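## Task

Grasp the black 2x2 brick of normal height and raise it until it sits a hand's width or more above its starting spot. At the end, that brick must be the only thing held, touching nothing except the gripper carrying it.

## Robot and tools

Robot: two six-joint xArm-type arms, left_arm and right_arm, each ending in a two-finger parallel gripper. Both share one scene frame. Its origin lies on the table top midway between the arms, +x points out over the table, +z points up, and left_arm sits on the +y side. The arm names are not sides of any camera image. Base of left_arm: (+0.007, +0.440, 0) m, quat_wxyz (+0.996, 0, 0, +0.088). Base of right_arm: (-0.015, -0.498, 0) m, quat_wxyz (+0.999, 0, 0, +0.040).

Gripper geometry: the fingers point along the gripper's own +z axis and close along its y axis. end_effector_position is the spot between the finger pads when shut, roughly 2 cm short of the fingertips; while closing, the tips travel about 10 mm further along +z. Full opening gives a 0.084 m pad gap.

execute_actions takes "actions", a list holding zero or one item, plus optional "pictures" (true/false; images come by default). An empty list moves nothing and just reports the state. A motion item is {"rows": [...], "steps": n}: 1 to 15 rows, n from 1 to 15 (default 15), each step lasting 1/30 s. One row is used per step and the final row is reused if rows run out. A wait item has only "steps" (up to 300) and returns once that many steps have gone by since the previous result.

Each row is a single list of 14 numbers, each in [-1, 1], always covering both arms: left_arm waist, shoulder, elbow, forearm roll, wrist pitch, wrist roll, opening, then the same seven for right_arm. The six joint entries are offsets in joint space, scaled so 1.0 equals 2.036 rad. They are measured from the joint angles printed in the most recent result that listed them; before any such result in the scene, or for later calls inside the same reply, they count from the angles at the moment the action begins. They are not added row on row. Thus all zeros sends an arm back to those reference angles rather than freezing it. The opening entry is absolute, not an offset: +1 wide open, -1 shut.

Stated joint ranges (rad), same order: waist -6.283 to 6.283, shoulder -2.304 to 2.304, elbow -4.224 to 0.061, forearm roll -6.283 to 6.283, wrist pitch -2.164 to 2.164, wrist roll -6.283 to 6.283. The true end may differ by up to 0.010 rad either way. A call asking for more than 0.010 rad beyond a stated end is refused and nothing moves. A target past the true end that is also further out than the joint currently is gets clipped to that end, with a "joint sent to its limit" line (possibly reporting an earlier action). Missing that line does not prove there is room left.

Motion limits: joint targets move at most 3.14 rad/s, take 0.16 s to reach that speed, and all joints of an arm are timed to arrive together. Each step the commanded target stays within 0.623 rad of the measured angle, and if the targets would put the gripper more than 70 mm from where it is, they are pulled back proportionally. Large moves therefore need several calls. The simulation runs on between calls, and arms keep heading to the last sent target until they settle or a step is HELD.

Result lines: the state line gives, per arm, end_effector_position (m), end_effector_quat_wxyz and linear/angular velocity (m/s, rad/s) in the scene frame; the printed position can be off, more so at far reach. Joint positions and Joint velocities list each arm's six joints (rad, rad/s) and then the pad gap (m, m/s). grip_measured is the measured opening on the same -1..+1 scale as the command. "joint command not followed" means a clearance check altered or blocked some joint targets; the rest of the row still ran. HELD marks steps where all or part of a row was not passed on. TORQUE FAULT: a joint hit its load limit (N m: waist 53.4, shoulder 53.4, elbow 44.5, forearm roll 24, wrist pitch 16.9, wrist roll 16.9, carried weight included); that arm stops, backs off a bit, holds 10 s and drops the rest of the call. MOTOR HOT appears from 65 °C; at 80 °C an OVER-TEMPERATURE FAULT brakes the arm until it cools. Holding loads heats motors.

Grasping: to keep something held, keep commanding an opening well under grip_measured; the bigger the gap, the firmer the squeeze (about 24 N per pad at most, for objects up to roughly 6 cm). Closing fast can overshoot in force. Repeating the grip_measured value still presses lightly, less on wider parts, which may slip.

zoom_image: "camera" is one of cam_head_left, cam_head_right, cam_high, cam_low, cam_left_wrist, cam_right_wrist (all 672x504), and "region" is [x0, y0, x1, y1] in pixels from the top-left, no larger than 504 by 504. It enlarges that camera's latest image. The wrist camera frame wrist_camera_optical has +z forward, +x right, +y down in the image.

read_manual with section "licences" only returns licence texts. finished_scene with "scene" set to the current scene number ends and grades it, irreversibly, and reveals the next task if any.

Avoid: letting anything leave the table, arms touching or pushing one another, hard shoves or impacts, dropping or letting the brick slip, and jerky motion. Occasional brief tugs on a held part or pushes on loose objects can occur, so grip firmly.

Each tool is called after "Request:" as name(argument=value, ...), one argument or row to a line, values as JSON.

## Session

Request:
execute_actions(
  actions=[],
)

Scene clock: 0.00 s of 3808.00 s.
left_arm: end_effector_position=(+0.2097, +0.7661, +0.1252) grip_measured=+1.00 end_effector_quat_wxyz=(+0.147, +0.849, +0.496, +0.107) end_effector_velocity=(+0.000, -0.000, -0.000) end_effector_angular_velocity=(-0.000, -0.000, -0.001) | right_arm: end_effector_position=(+0.6543, -0.3992, +0.2687) grip_measured=-0.30 end_effector_quat_wxyz=(+0.128, +0.751, +0.610, +0.217) end_effector_velocity=(+0.000, +0.000, +0.001) end_effector_angular_velocity=(+0.001, -0.001, -0.001)
Joint positions: left_arm=[ 1.067 -0.348 -0.592 -0.95  -0.453  1.091  0.084] | right_arm=[ 0.065 -0.453 -1.144  0.013 -0.181 -1.23   0.031]
Joint velocities: left_arm=[-0.    -0.     0.    -0.    -0.     0.001  0.   ] | right_arm=[-0.     0.001 -0.    -0.     0.001  0.002 -0.   ]
Motor temperatures (°C, as the motors report them): left_arm=[21 18 21 24 27 24] | right_arm=[17 20 23 21 23 23]

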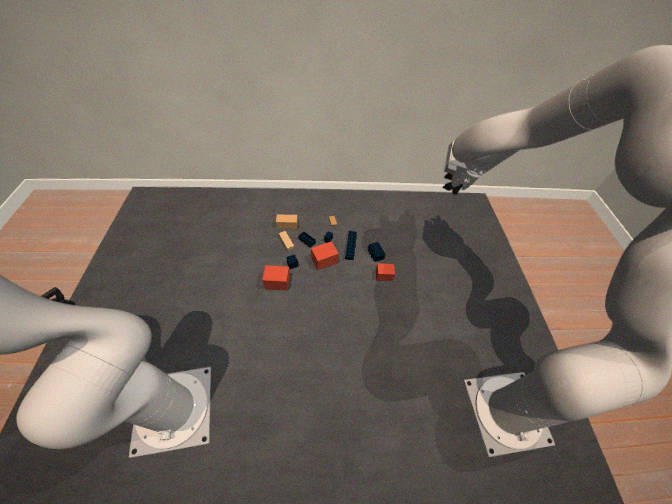

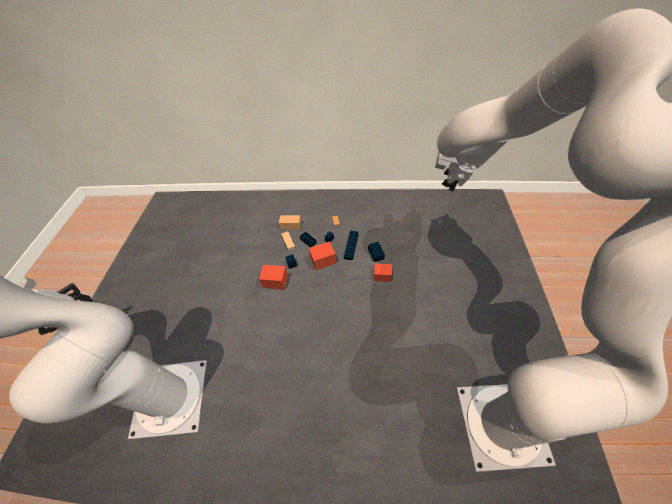

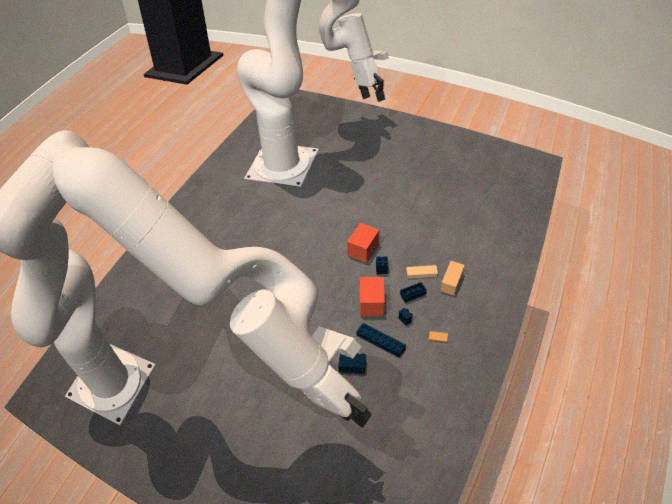

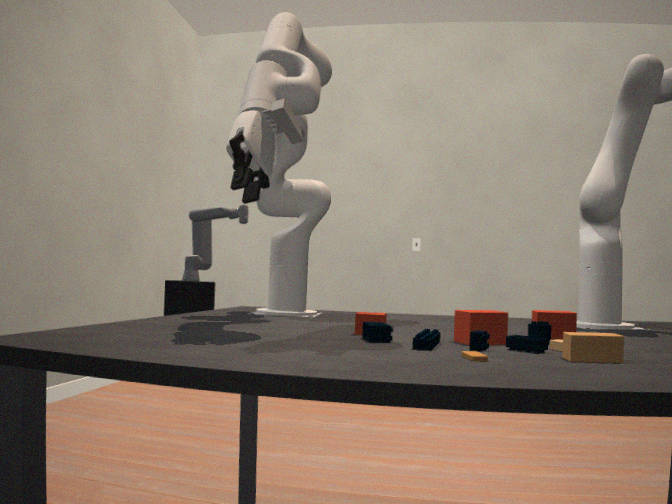

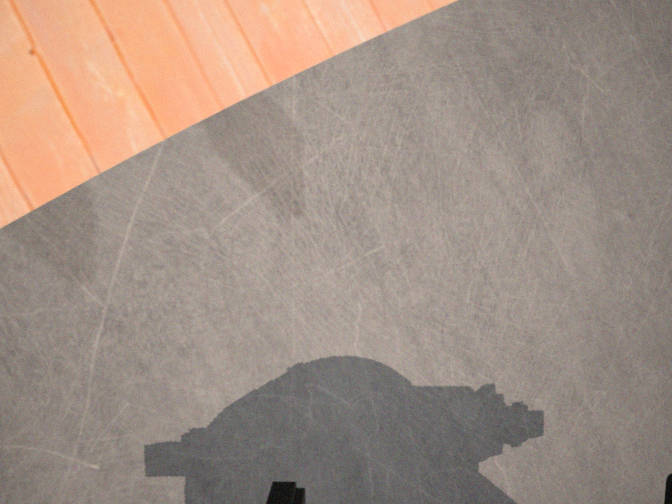

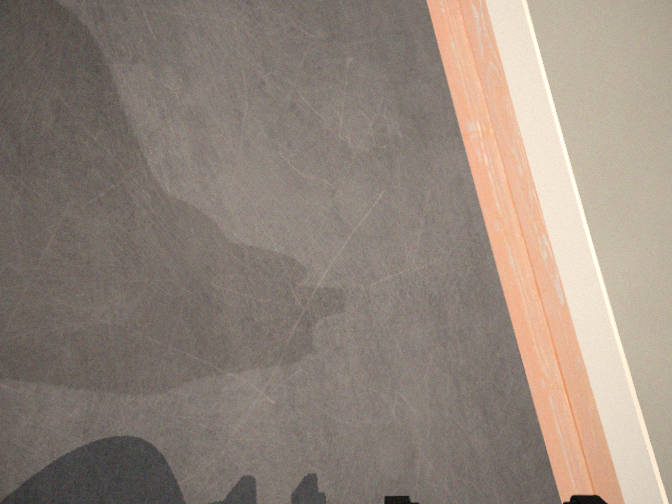

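Request:
zoom_image(
  camera="cam_head_left",
  region=[250, 200, 410, 300],
)

Request:
zoom_image(
  camera="cam_high",
  region=[330, 215, 480, 385],
)

Request:
zoom_image(
  camera="cam_low",
  region=[340, 295, 640, 375],
)

Region (250, 200, 410, 300) of cam_head_left's 672x504 image, scaled by 3.150, with more detail than that image has; it fills the top 315 rows of this view, and the rest is white.

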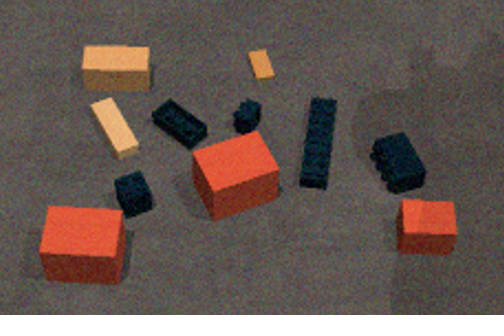

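Region (330, 215, 480, 385) of cam_high's 672x504 image, scaled by 2.965, with more detail than that image has; it fills the left 445 columns of this view, and the rest is white.

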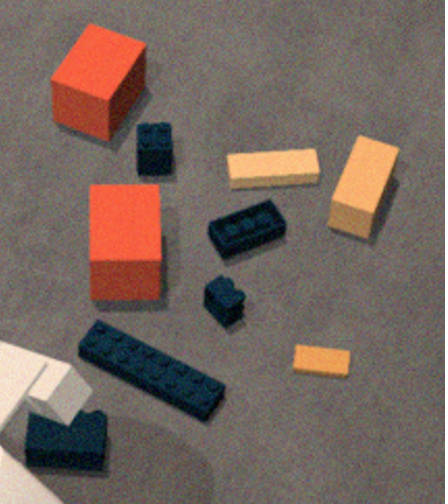

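Region (340, 295, 640, 375) of cam_low's 672x504 image, scaled by 1.680, with more detail than that image has; it fills the top 134 rows of this view, and the rest is white.

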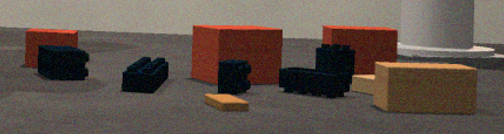

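Request:
execute_actions(
  actions=[
    {"rows":[[-0.005,-0.002,-0.004,0.002,-0.001,0,1,0,0,0,0,0,0,-0.3],[-0.014,-0.006,-0.011,0.007,-0.004,0.001,1,0,0,0,0,0,0,-0.3],[-0.027,-0.011,-0.022,0.014,-0.007,0.002,1,0,0,0,0,0,0,-0.3],[-0.046,-0.019,-0.036,0.023,-0.012,0.003,1,0,0,0,0,0,0,-0.3],[-0.066,-0.027,-0.052,0.034,-0.018,0.004,1,0,0,0,0,0,0,-0.3],[-0.086,-0.035,-0.068,0.044,-0.023,0.005,1,0,0,0,0,0,0,-0.3],[-0.106,-0.044,-0.084,0.054,-0.029,0.006,1,0,0,0,0,0,0,-0.3],[-0.126,-0.052,-0.100,0.064,-0.034,0.007,1,0,0,0,0,0,0,-0.3],[-0.146,-0.060,-0.116,0.075,-0.040,0.009,1,0,0,0,0,0,0,-0.3],[-0.166,-0.068,-0.132,0.085,-0.045,0.010,1,0,0,0,0,0,0,-0.3],[-0.186,-0.077,-0.148,0.095,-0.051,0.011,1,0,0,0,0,0,0,-0.3],[-0.206,-0.085,-0.164,0.105,-0.056,0.012,1,0,0,0,0,0,0,-0.3],[-0.226,-0.093,-0.180,0.116,-0.062,0.013,1,0,0,0,0,0,0,-0.3],[-0.246,-0.101,-0.196,0.126,-0.067,0.014,1,0,0,0,0,0,0,-0.3],[-0.266,-0.110,-0.212,0.136,-0.073,0.016,1,0,0,0,0,0,0,-0.3]],"steps":15},
  ],
  pictures=false,
)

Request:
execute_actions(
  actions=[
    {"rows":[[-0.300,-0.124,-0.240,0.154,-0.082,0.018,1,0,0,0,0,0,0,-0.3]],"steps":12},
  ],
  pictures=false,
)

Request:
execute_actions(
  actions=[
    {"rows":[[-0.300,-0.124,-0.240,0.154,-0.082,0.018,1,0,0,0,0,0,0,-0.3]],"steps":12},
  ],
  pictures=false,
)

Scene clock: 120.50 s of 3808.00 s.
left_arm: end_effector_position=(+0.3474, +0.7602, +0.1378) grip_measured=+1.00 end_effector_quat_wxyz=(+0.156, +0.943, +0.276, +0.102) end_effector_velocity=(+0.384, -0.094, +0.032) end_effector_angular_velocity=(+0.140, -0.105, -1.291) | right_arm: end_effector_position=(+0.6543, -0.3992, +0.2687) grip_measured=-0.32 end_effector_quat_wxyz=(+0.128, +0.751, +0.610, +0.217) end_effector_velocity=(+0.000, -0.000, -0.000) end_effector_angular_velocity=(-0.000, +0.000, +0.000)
Joint positions: left_arm=[ 0.77  -0.47  -0.828 -0.798 -0.534  1.108  0.084] | right_arm=[ 0.065 -0.453 -1.144  0.013 -0.181 -1.23   0.03 ]
Joint velocities: left_arm=[-0.806 -0.33  -0.643  0.415 -0.221  0.044 -0.   ] | right_arm=[-0. -0. -0.  0.  0. -0. -0.]
Motor temperatures (°C, as the motors report them): left_arm=[21 19 21 24 27 24] | right_arm=[17 21 25 21 23 23]
Steps of this call (steps 1 to 90: nothing new was sent; then 117.00 s passed at rest; steps 91 to 105: all 15 steps of this action). Readings (joint positions):
91: left_arm=[1.067 -0.348 -0.592 -0.950 -0.453 1.091] | right_arm=[0.065 -0.453 -1.144 0.013 -0.181 -1.230]
92: left_arm=[1.065 -0.348 -0.593 -0.949 -0.453 1.091] | right_arm=[0.065 -0.453 -1.144 0.013 -0.181 -1.230]
94: left_arm=[1.052 -0.354 -0.603 -0.942 -0.457 1.092] | right_arm=[0.065 -0.453 -1.144 0.013 -0.181 -1.230]
98: left_arm=[0.966 -0.389 -0.672 -0.898 -0.480 1.097] | right_arm=[0.065 -0.453 -1.144 0.013 -0.181 -1.230]
105: the state above

Scene clock: 120.90 s of 3808.00 s.
left_arm: end_effector_position=(+0.4907, +0.6927, +0.1478) grip_measured=+1.00 end_effector_quat_wxyz=(+0.156, +0.984, +0.031, +0.084) end_effector_velocity=(+0.322, -0.234, +0.020) end_effector_angular_velocity=(+0.137, -0.074, -1.174) | right_arm: end_effector_position=(+0.6543, -0.3992, +0.2687) grip_measured=-0.32 end_effector_quat_wxyz=(+0.128, +0.751, +0.610, +0.217) end_effector_velocity=(+0.000, +0.000, +0.000) end_effector_angular_velocity=(+0.000, -0.001, -0.000)
Joint positions: left_arm=[ 0.461 -0.598 -1.075 -0.639 -0.618  1.127  0.084] | right_arm=[ 0.065 -0.453 -1.144  0.013 -0.181 -1.23   0.03 ]
Joint velocities: left_arm=[-0.74  -0.305 -0.592  0.38  -0.202  0.045  0.   ] | right_arm=[-0. -0. -0.  0.  0.  0. -0.]
Motor temperatures (°C, as the motors report them): left_arm=[21 19 21 24 27 24] | right_arm=[17 21 25 21 23 23]
Steps of this call (steps 1 to 12: all 12 steps of this action). Readings (joint positions):
1: left_arm=[0.743 -0.481 -0.849 -0.784 -0.541 1.110] | right_arm=[0.065 -0.453 -1.144 0.013 -0.181 -1.230]
2: left_arm=[0.717 -0.492 -0.871 -0.771 -0.548 1.111] | right_arm=[0.065 -0.453 -1.144 0.013 -0.181 -1.230]
4: left_arm=[0.664 -0.514 -0.913 -0.744 -0.563 1.115] | right_arm=[0.065 -0.453 -1.144 0.013 -0.181 -1.230]
8: left_arm=[0.561 -0.556 -0.995 -0.691 -0.591 1.121] | right_arm=[0.065 -0.453 -1.144 0.013 -0.181 -1.230]
12: the state above

Scene clock: 121.30 s of 3808.00 s.
left_arm: end_effector_position=(+0.6020, +0.5787, +0.1544) grip_measured=+1.00 end_effector_quat_wxyz=(+0.143, +0.969, -0.194, +0.061) end_effector_velocity=(+0.229, -0.327, +0.012) end_effector_angular_velocity=(+0.152, -0.064, -1.072) | right_arm: end_effector_position=(+0.6543, -0.3992, +0.2687) grip_measured=-0.32 end_effector_quat_wxyz=(+0.128, +0.751, +0.610, +0.217) end_effector_velocity=(+0.000, -0.000, +0.001) end_effector_angular_velocity=(+0.001, -0.001, -0.001)
Joint positions: left_arm=[ 0.174 -0.716 -1.304 -0.492 -0.697  1.144  0.084] | right_arm=[ 0.065 -0.453 -1.144  0.013 -0.181 -1.23   0.03 ]
Joint velocities: left_arm=[-0.689 -0.286 -0.552  0.354 -0.188  0.041 -0.   ] | right_arm=[-0.     0.001 -0.    -0.    -0.001  0.001 -0.   ]
Motor temperatures (°C, as the motors report them): left_arm=[21 19 21 24 27 24] | right_arm=[17 21 25 21 23 23]
Steps of this call (steps 1 to 12: all 12 steps of this action). Readings (joint positions):
1: left_arm=[0.436 -0.608 -1.095 -0.627 -0.625 1.128] | right_arm=[0.065 -0.453 -1.144 0.013 -0.181 -1.230]
2: left_arm=[0.412 -0.618 -1.115 -0.614 -0.632 1.130] | right_arm=[0.065 -0.453 -1.144 0.013 -0.181 -1.230]
4: left_arm=[0.363 -0.638 -1.154 -0.589 -0.645 1.133] | right_arm=[0.065 -0.453 -1.144 0.013 -0.181 -1.230]
8: left_arm=[0.268 -0.677 -1.230 -0.540 -0.671 1.138] | right_arm=[0.065 -0.453 -1.144 0.013 -0.181 -1.230]
12: the state above

Request:
execute_actions(
  actions=[
    {"rows":[[-0.472,-0.195,-0.3775,0.2417,-0.1287,0.0275,1,0,0,0,0,0,0,-0.3]],"steps":15},
  ],
  pictures=false,
)

Request:
execute_actions(
  actions=[
    {"steps":36},
  ],
)

Scene clock: 128.57 s of 3808.00 s.
left_arm: end_effector_position=(+0.7034, +0.2264, +0.1637) grip_measured=+1.00 end_effector_quat_wxyz=(+0.070, +0.792, -0.607, +0.013) end_effector_velocity=(-0.013, -0.403, +0.010) end_effector_angular_velocity=(+0.181, -0.127, -0.882) | right_arm: end_effector_position=(+0.6543, -0.3992, +0.2687) grip_measured=-0.32 end_effector_quat_wxyz=(+0.128, +0.751, +0.610, +0.217) end_effector_velocity=(+0.000, +0.000, +0.000) end_effector_angular_velocity=(-0.000, -0.001, +0.001)
Joint positions: left_arm=[-0.428 -0.966 -1.788 -0.183 -0.861  1.179  0.084] | right_arm=[ 0.065 -0.453 -1.144  0.013 -0.181 -1.23   0.03 ]
Joint velocities: left_arm=[-0.613 -0.251 -0.487  0.312 -0.166  0.035 -0.   ] | right_arm=[ 0.     0.    -0.     0.     0.001 -0.001  0.   ]
Motor temperatures (°C, as the motors report them): left_arm=[21 19 22 24 27 24] | right_arm=[17 21 25 21 23 23]
Steps of this call (steps 1 to 45: the robot went on to your last target; steps 46 to 90: nothing new was sent; then 3.77 s passed at rest; steps 91 to 105: all 15 steps of this action). Readings (joint positions):
91: left_arm=[-0.150 -0.850 -1.564 -0.326 -0.785 1.163] | right_arm=[0.065 -0.453 -1.144 0.013 -0.181 -1.230]
92: left_arm=[-0.154 -0.852 -1.568 -0.323 -0.787 1.164] | right_arm=[0.065 -0.453 -1.144 0.013 -0.181 -1.230]
94: left_arm=[-0.192 -0.869 -1.601 -0.301 -0.798 1.166] | right_arm=[0.065 -0.453 -1.144 0.013 -0.181 -1.230]
98: left_arm=[-0.283 -0.906 -1.672 -0.257 -0.822 1.171] | right_arm=[0.065 -0.453 -1.144 0.013 -0.181 -1.230]
105: the state above

Scene clock: 129.77 s of 3808.00 s.
left_arm: end_effector_position=(+0.6509, -0.0098, +0.1704) grip_measured=+1.00 end_effector_quat_wxyz=(+0.000, -0.618, +0.786, -0.001) end_effector_velocity=(-0.000, -0.001, +0.000) end_effector_angular_velocity=(-0.001, -0.001, -0.001) | right_arm: end_effector_position=(+0.6543, -0.3992, +0.2687) grip_measured=-0.32 end_effector_quat_wxyz=(+0.128, +0.751, +0.610, +0.217) end_effector_velocity=(+0.000, +0.000, +0.001) end_effector_angular_velocity=(+0.001, -0.002, -0.001)
Joint positions: left_arm=[-0.786 -1.113 -2.073 -0.    -0.959  1.2    0.084] | right_arm=[ 0.065 -0.453 -1.144  0.013 -0.181 -1.23   0.03 ]
Joint velocities: left_arm=[-0.001 -0.    -0.001 -0.     0.    -0.    -0.   ] | right_arm=[-0.     0.002 -0.    -0.     0.     0.001  0.   ]
Motor temperatures (°C, as the motors report them): left_arm=[21 19 22 24 27 24] | right_arm=[17 21 25 21 23 23]
Steps of this call (steps 1 to 36: the robot went on to your last target). Readings (joint positions):
1: left_arm=[-0.448 -0.974 -1.804 -0.173 -0.867 1.181] | right_arm=[0.065 -0.453 -1.144 0.013 -0.181 -1.230]
2: left_arm=[-0.469 -0.982 -1.820 -0.162 -0.872 1.182] | right_arm=[0.065 -0.453 -1.144 0.013 -0.181 -1.230]
4: left_arm=[-0.509 -0.999 -1.852 -0.141 -0.883 1.184] | right_arm=[0.065 -0.453 -1.144 0.013 -0.181 -1.230]
8: left_arm=[-0.590 -1.032 -1.916 -0.101 -0.905 1.189] | right_arm=[0.065 -0.453 -1.144 0.013 -0.181 -1.230]
36: the state above

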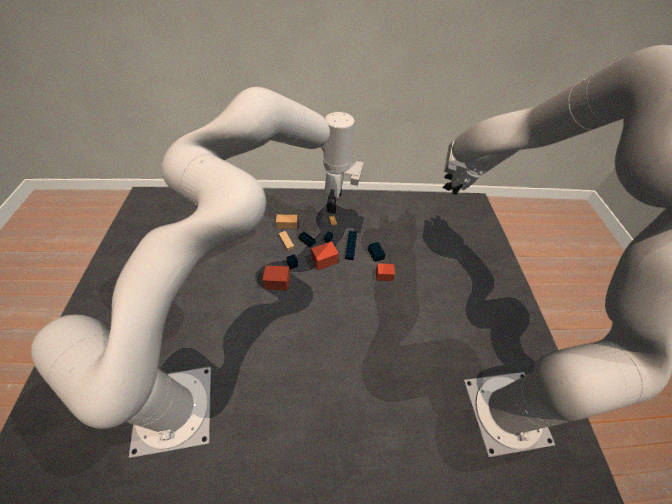

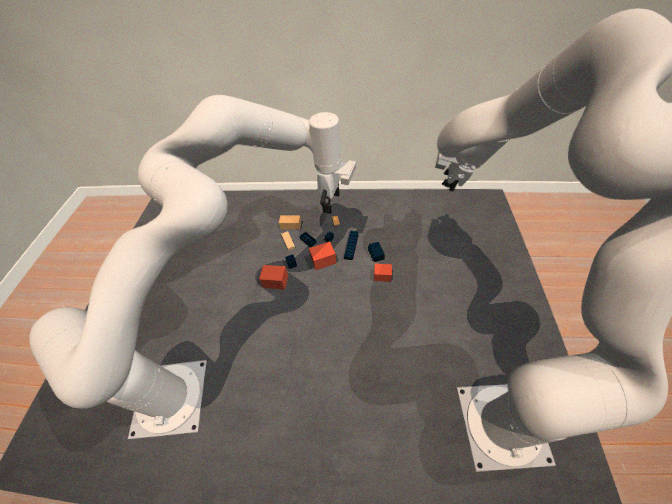

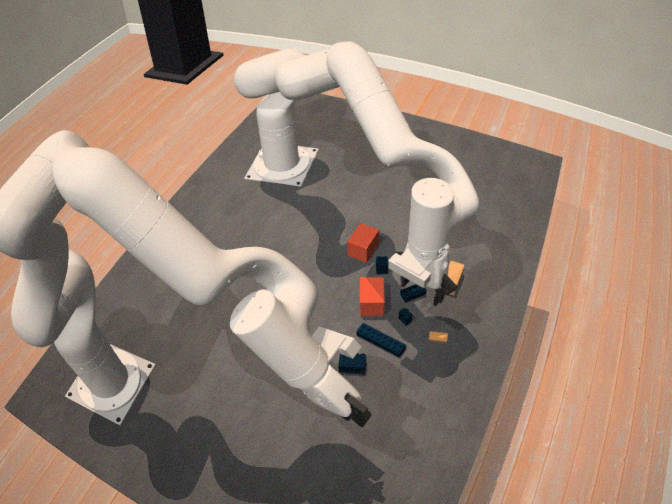

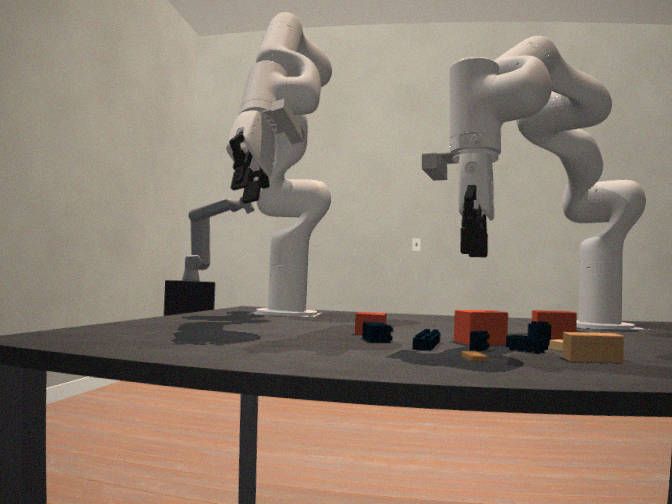

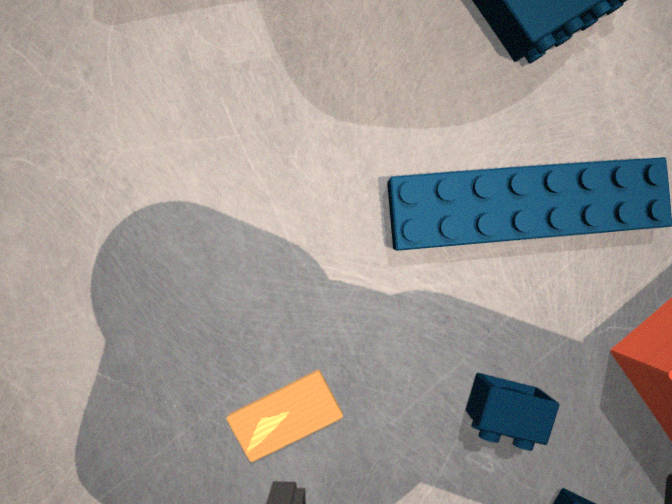

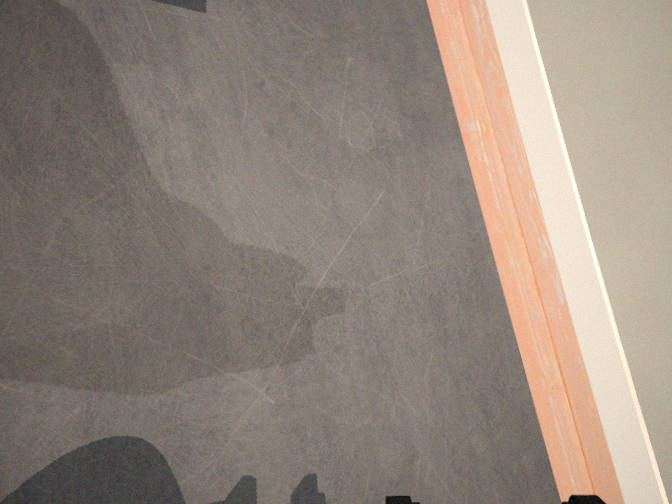

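Request:
zoom_image(
  camera="cam_left_wrist",
  region=[432, 344, 672, 504],
)

Request:
zoom_image(
  camera="cam_left_wrist",
  region=[200, 344, 440, 504],
)

Region (432, 344, 672, 504) of cam_left_wrist's 672x504 image, scaled by 2.100, with more detail than that image has.

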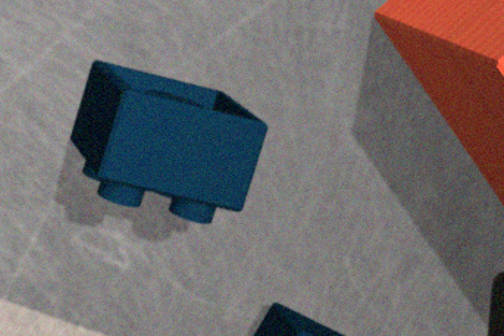

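Region (200, 344, 440, 504) of cam_left_wrist's 672x504 image, scaled by 2.100, with more detail than that image has.

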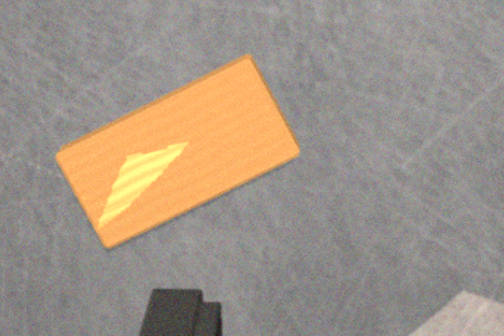

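Request:
execute_actions(
  actions=[
    {"rows":[[-0.001,0.002,0.012,0,0.010,0.012,0.2,0,0,0,0,0,0,-0.3],[-0.002,0.005,0.030,0,0.025,0.029,0.2,0,0,0,0,0,0,-0.3],[-0.004,0.009,0.053,0,0.044,0.053,0.2,0,0,0,0,0,0,-0.3],[-0.006,0.013,0.077,0,0.064,0.076,0.2,0,0,0,0,0,0,-0.3],[-0.008,0.017,0.100,0,0.083,0.099,0.2,0,0,0,0,0,0,-0.3],[-0.009,0.0195,0.1181,0,0.098,0.1169,0.2,0,0,0,0,0,0,-0.3]],"steps":15},
  ],
  pictures=false,
)

Request:
execute_actions(
  actions=[
    {"steps":12},
  ],
)

Scene clock: 222.47 s of 3808.00 s.
left_arm: end_effector_position=(+0.6107, +0.0019, +0.1011) grip_measured=+0.19 end_effector_quat_wxyz=(-0.000, -0.514, +0.858, -0.000) end_effector_velocity=(+0.000, +0.000, -0.002) end_effector_angular_velocity=(-0.017, -0.024, -0.054) | right_arm: end_effector_position=(+0.6543, -0.3992, +0.2687) grip_measured=-0.32 end_effector_quat_wxyz=(+0.128, +0.751, +0.610, +0.217) end_effector_velocity=(-0.000, -0.000, -0.001) end_effector_angular_velocity=(-0.001, +0.002, +0.001)
Joint positions: left_arm=[-0.804 -1.074 -1.836 -0.    -0.762  1.434  0.052] | right_arm=[ 0.065 -0.453 -1.144  0.013 -0.181 -1.23   0.03 ]
Joint velocities: left_arm=[ 0.     0.016  0.035  0.     0.049  0.054 -0.   ] | right_arm=[-0.    -0.002 -0.    -0.    -0.    -0.    -0.   ]
Motor temperatures (°C, as the motors report them): left_arm=[21 21 23 24 27 24] | right_arm=[17 21 25 21 23 23]
Steps of this call (steps 1 to 15: the robot went on to your last target; steps 16 to 90: nothing new was sent; then 89.20 s passed at rest; steps 91 to 105: all 15 steps of this action). Readings (joint positions):
91: left_arm=[-0.787 -1.113 -2.073 -0.000 -0.958 1.200] | right_arm=[0.065 -0.453 -1.144 0.013 -0.181 -1.230]
92: left_arm=[-0.787 -1.112 -2.070 -0.000 -0.955 1.204] | right_arm=[0.065 -0.453 -1.144 0.013 -0.181 -1.230]
94: left_arm=[-0.788 -1.107 -2.046 -0.000 -0.934 1.229] | right_arm=[0.065 -0.453 -1.144 0.013 -0.181 -1.230]
98: left_arm=[-0.798 -1.089 -1.926 -0.000 -0.837 1.345] | right_arm=[0.065 -0.453 -1.144 0.013 -0.181 -1.230]
105: the state above

Scene clock: 222.87 s of 3808.00 s.
left_arm: end_effector_position=(+0.6100, +0.0022, +0.1000) grip_measured=+0.19 end_effector_quat_wxyz=(-0.000, -0.512, +0.859, -0.000) end_effector_velocity=(-0.001, +0.001, -0.001) end_effector_angular_velocity=(+0.002, +0.002, -0.004) | right_arm: end_effector_position=(+0.6543, -0.3992, +0.2687) grip_measured=-0.32 end_effector_quat_wxyz=(+0.128, +0.751, +0.610, +0.217) end_effector_velocity=(-0.000, -0.000, -0.000) end_effector_angular_velocity=(-0.001, +0.001, +0.001)
Joint positions: left_arm=[-0.805 -1.073 -1.833 -0.    -0.759  1.438  0.052] | right_arm=[ 0.065 -0.453 -1.144  0.013 -0.181 -1.23   0.03 ]
Joint velocities: left_arm=[-0.    -0.001  0.003  0.     0.     0.004 -0.   ] | right_arm=[-0.    -0.001 -0.    -0.    -0.001 -0.001 -0.   ]
Motor temperatures (°C, as the motors report them): left_arm=[21 21 23 24 27 24] | right_arm=[17 21 25 21 23 23]
Steps of this call (steps 1 to 12: the robot went on to your last target). Readings (joint positions):
1: left_arm=[-0.805 -1.073 -1.835 -0.000 -0.761 1.435] | right_arm=[0.065 -0.453 -1.144 0.013 -0.181 -1.230]
2: left_arm=[-0.805 -1.073 -1.835 -0.000 -0.760 1.436] | right_arm=[0.065 -0.453 -1.144 0.013 -0.181 -1.230]
4: left_arm=[-0.805 -1.073 -1.834 -0.000 -0.760 1.437] | right_arm=[0.065 -0.453 -1.144 0.013 -0.181 -1.230]
8: left_arm=[-0.805 -1.073 -1.833 -0.000 -0.759 1.438] | right_arm=[0.065 -0.453 -1.144 0.013 -0.181 -1.230]
12: the state above

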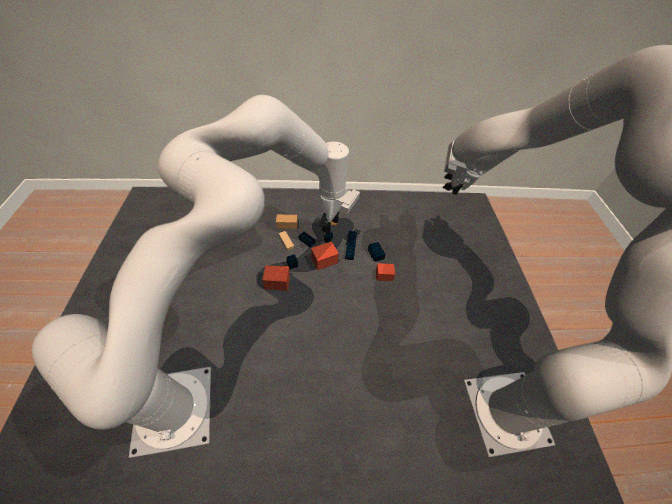

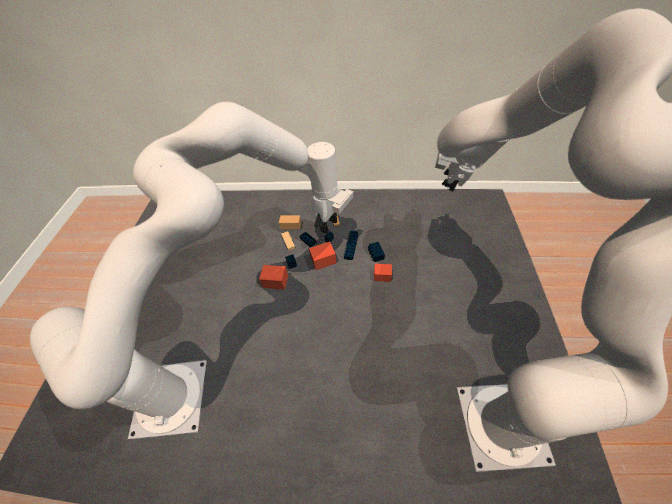

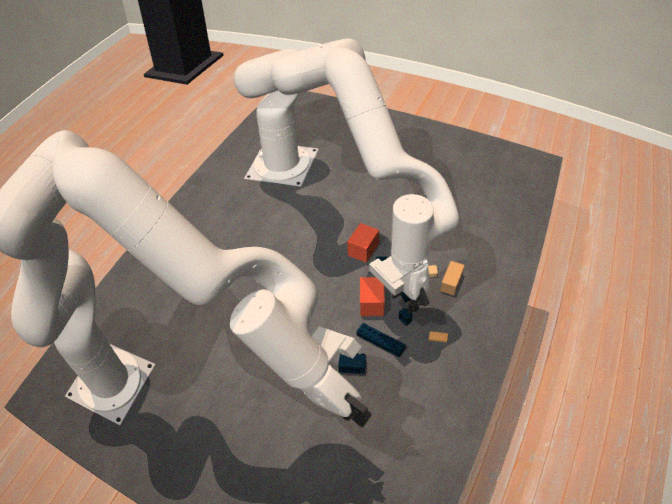

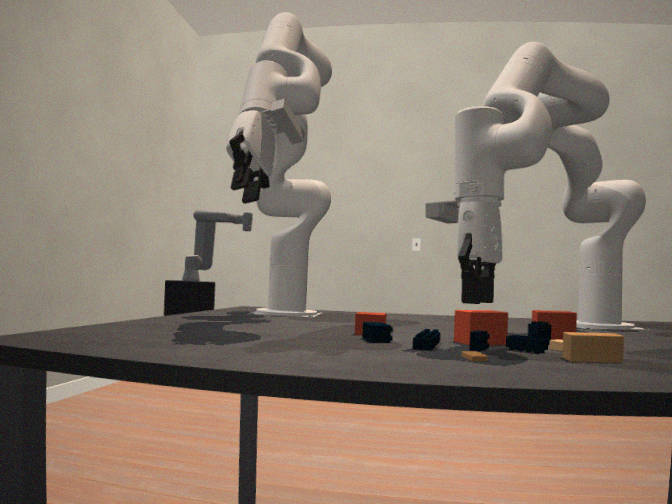

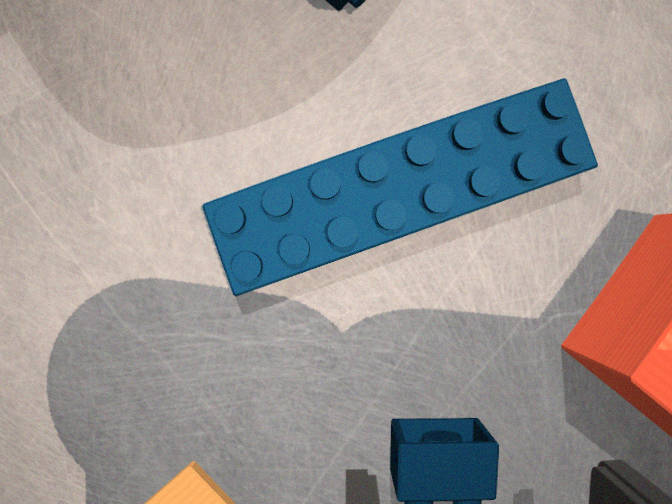

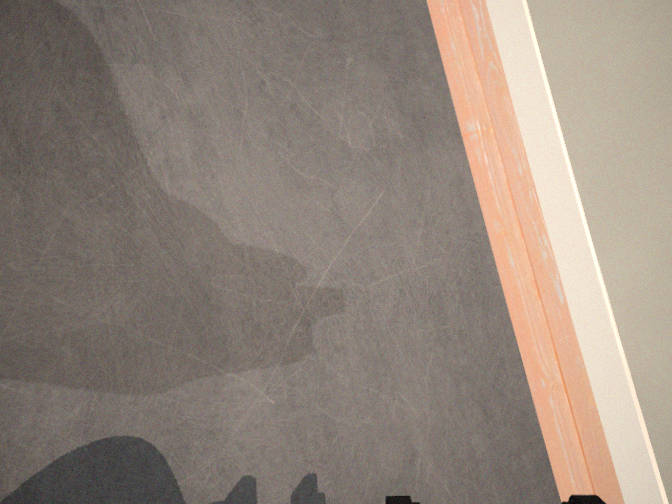

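Request:
zoom_image(
  camera="cam_left_wrist",
  region=[320, 330, 672, 504],
)

Request:
zoom_image(
  camera="cam_low",
  region=[410, 230, 570, 370],
)

Region (320, 330, 672, 504) of cam_left_wrist's 672x504 image, scaled by 1.432, with more detail than that image has; it fills the top 249 rows of this view, and the rest is white.

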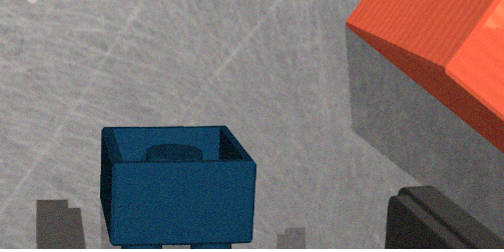

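Region (410, 230, 570, 370) of cam_low's 672x504 image, scaled by 3.150, with more detail than that image has; it fills the top 441 rows of this view, and the rest is white.

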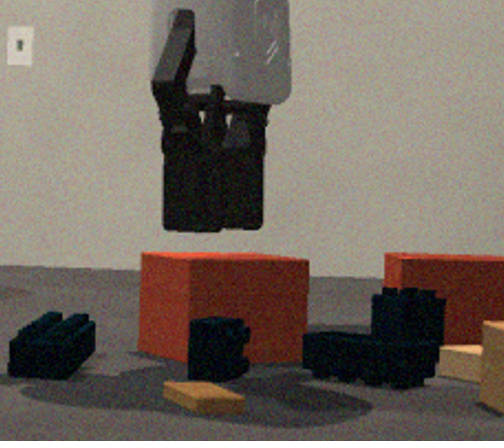

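Request:
execute_actions(
  actions=[
    {"rows":[[0.0002,-0.004,-0.0013,0,0.0026,0.0002,0.2,0,0,0,0,0,0,-0.3],[0.0004,-0.010,-0.0034,0,0.0066,0.0004,0.2,0,0,0,0,0,0,-0.3],[0.0006,-0.018,-0.0061,0,0.0119,0.0006,0.2,0,0,0,0,0,0,-0.3],[0.0008,-0.027,-0.0091,0,0.0179,0.0008,0.2,0,0,0,0,0,0,-0.3],[0.0008,-0.036,-0.0122,0,0.0238,0.0008,0.2,0,0,0,0,0,0,-0.3],[0.0008,-0.044,-0.0149,0,0.0291,0.0008,0.2,0,0,0,0,0,0,-0.3],[0.0008,-0.051,-0.0172,0,0.0338,0.0008,0.2,0,0,0,0,0,0,-0.3],[0.0008,-0.055,-0.0186,0,0.0364,0.0008,0.2,0,0,0,0,0,0,-0.3],[0.0008,-0.0577,-0.0195,0,0.0382,0.0008,0.2,0,0,0,0,0,0,-0.3]],"steps":15},
  ],
  pictures=false,
)

Request:
execute_actions(
  actions=[
    {"rows":[[0,-0.001,0,0,0.001,0,0.1,0,0,0,0,0,0,-0.3],[0,-0.001,0,0,0.001,0,0.0,0,0,0,0,0,0,-0.3],[0,-0.001,0,0,0.001,0,-0.1,0,0,0,0,0,0,-0.3],[0,-0.001,0,0,0.001,0,-0.18,0,0,0,0,0,0,-0.3],[0,-0.001,0,0,0.001,0,-0.25,0,0,0,0,0,0,-0.3],[0,-0.001,0,0,0.001,0,-0.32,0,0,0,0,0,0,-0.3],[0,-0.001,0,0,0.001,0,-0.4,0,0,0,0,0,0,-0.3],[0,-0.001,0,0,0.001,0,-0.5,0,0,0,0,0,0,-0.3],[0,-0.001,0,0,0.001,0,-0.6,0,0,0,0,0,0,-0.3],[0,-0.001,0,0,0.001,0,-0.75,0,0,0,0,0,0,-0.3],[0,-0.001,0,0,0.001,0,-0.9,0,0,0,0,0,0,-0.3],[0,-0.001,0,0,0.001,0,-1,0,0,0,0,0,0,-0.3]],"steps":14},
  ],
)

Scene clock: 309.87 s of 3808.00 s.
left_arm: end_effector_position=(+0.6122, +0.0020, +0.0295) grip_measured=+0.19 end_effector_quat_wxyz=(-0.000, -0.512, +0.859, +0.000) end_effector_velocity=(+0.012, -0.007, -0.009) end_effector_angular_velocity=(-0.020, -0.029, +0.000) | right_arm: end_effector_position=(+0.6543, -0.3992, +0.2687) grip_measured=-0.32 end_effector_quat_wxyz=(+0.128, +0.751, +0.610, +0.217) end_effector_velocity=(+0.000, -0.000, -0.000) end_effector_angular_velocity=(-0.001, -0.001, +0.002)
Joint positions: left_arm=[-0.803 -1.188 -1.871 -0.    -0.684  1.44   0.052] | right_arm=[ 0.065 -0.453 -1.144  0.013 -0.181 -1.23   0.03 ]
Joint velocities: left_arm=[ 0.002 -0.028 -0.031  0.001  0.033  0.001  0.   ] | right_arm=[-0.     0.     0.001 -0.     0.001 -0.002 -0.   ]
Motor temperatures (°C, as the motors report them): left_arm=[21 21 23 24 27 24] | right_arm=[17 21 25 21 23 23]
Steps of this call (steps 1 to 15: the robot went on to your last target; steps 16 to 90: nothing new was sent; then 83.50 s passed at rest; steps 91 to 105: all 15 steps of this action). Readings (joint positions):
91: left_arm=[-0.805 -1.073 -1.833 -0.000 -0.759 1.438] | right_arm=[0.065 -0.453 -1.144 0.013 -0.181 -1.230]
92: left_arm=[-0.805 -1.075 -1.833 -0.000 -0.758 1.438] | right_arm=[0.065 -0.453 -1.144 0.013 -0.181 -1.230]
94: left_arm=[-0.804 -1.084 -1.837 -0.000 -0.751 1.438] | right_arm=[0.065 -0.453 -1.144 0.013 -0.181 -1.230]
98: left_arm=[-0.803 -1.134 -1.853 -0.000 -0.719 1.439] | right_arm=[0.065 -0.453 -1.144 0.013 -0.181 -1.230]
105: the state above

Scene clock: 310.33 s of 3808.00 s.
left_arm: end_effector_position=(+0.6123, +0.0020, +0.0284) grip_measured=-0.29 end_effector_quat_wxyz=(-0.000, -0.512, +0.859, -0.000) end_effector_velocity=(+0.000, -0.000, +0.001) end_effector_angular_velocity=(-0.001, -0.001, +0.001) | right_arm: end_effector_position=(+0.6543, -0.3992, +0.2687) grip_measured=-0.32 end_effector_quat_wxyz=(+0.128, +0.751, +0.610, +0.217) end_effector_velocity=(+0.000, +0.000, +0.001) end_effector_angular_velocity=(-0.000, -0.001, +0.001)
Joint positions: left_arm=[-0.803 -1.189 -1.871 -0.    -0.682  1.44   0.032] | right_arm=[ 0.065 -0.453 -1.144  0.013 -0.181 -1.23   0.03 ]
Joint velocities: left_arm=[ 0.     0.001 -0.     0.     0.    -0.001  0.   ] | right_arm=[ 0.     0.001 -0.    -0.    -0.001 -0.    -0.   ]
Motor temperatures (°C, as the motors report them): left_arm=[21 21 23 24 27 24] | right_arm=[17 21 25 21 23 23]
Steps of this call (steps 1 to 14: all 14 steps of this action). Readings (joint positions):
1: left_arm=[-0.803 -1.188 -1.872 -0.000 -0.683 1.440] | right_arm=[0.065 -0.453 -1.144 0.013 -0.181 -1.230]
2: left_arm=[-0.803 -1.189 -1.872 -0.000 -0.682 1.440] | right_arm=[0.065 -0.453 -1.144 0.013 -0.181 -1.230]
4: left_arm=[-0.803 -1.189 -1.872 -0.000 -0.682 1.440] | right_arm=[0.065 -0.453 -1.144 0.013 -0.181 -1.230]
8: left_arm=[-0.803 -1.189 -1.871 -0.000 -0.682 1.440] | right_arm=[0.065 -0.453 -1.144 0.013 -0.181 -1.230]
14: the state above

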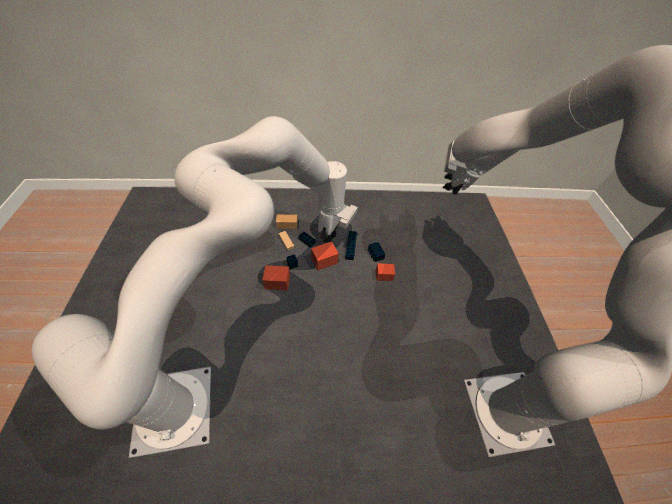

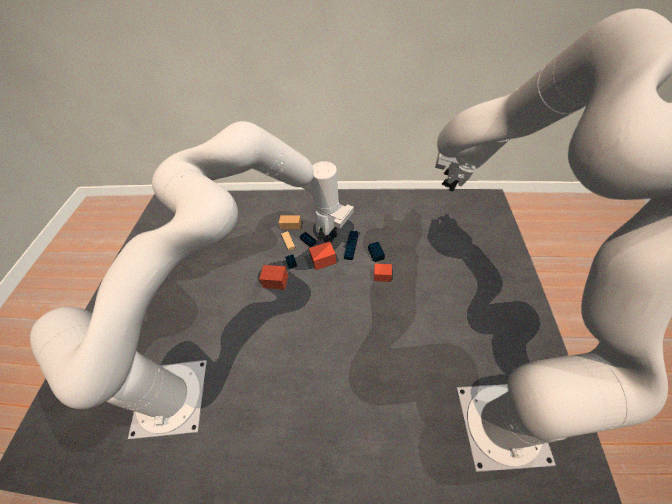

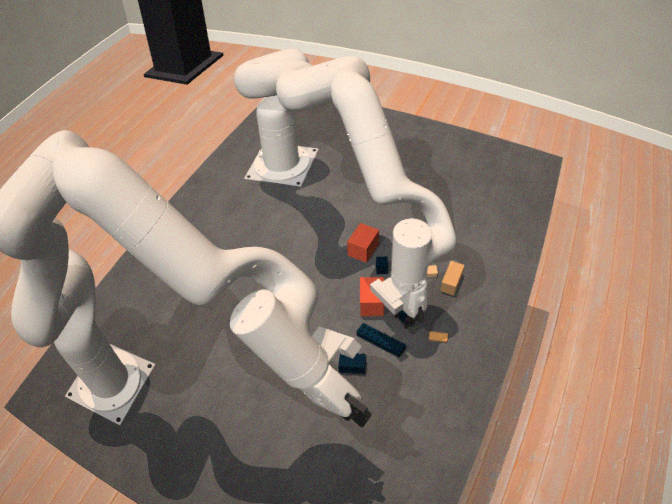

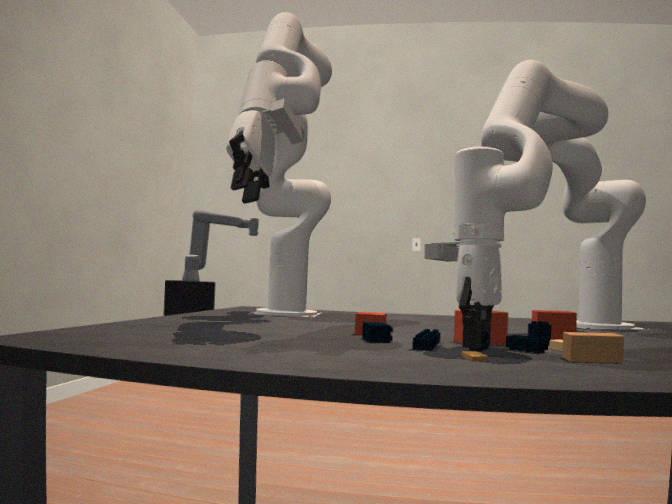

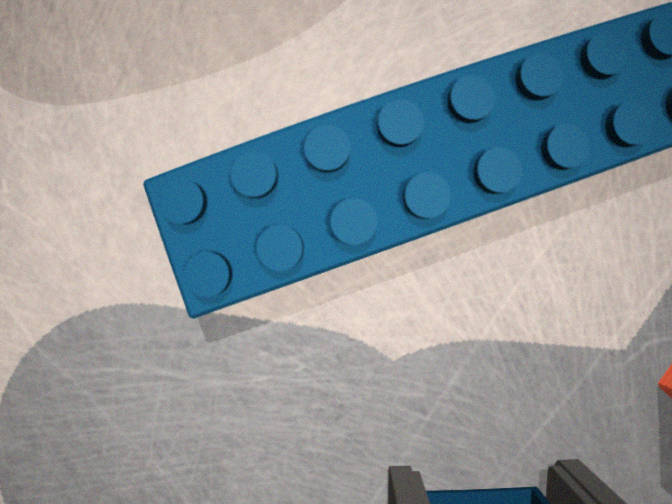

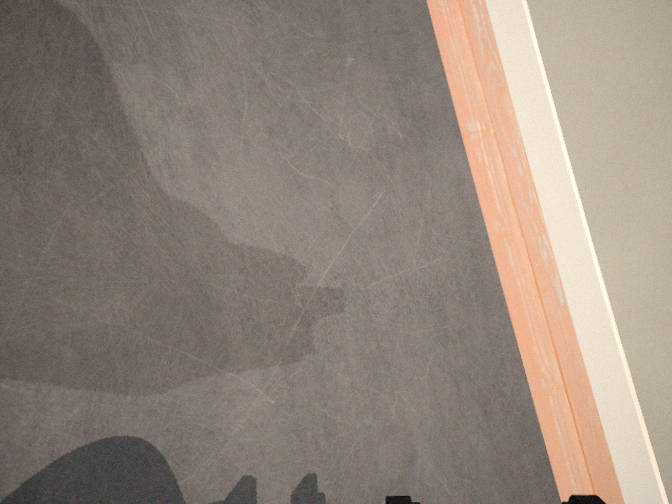

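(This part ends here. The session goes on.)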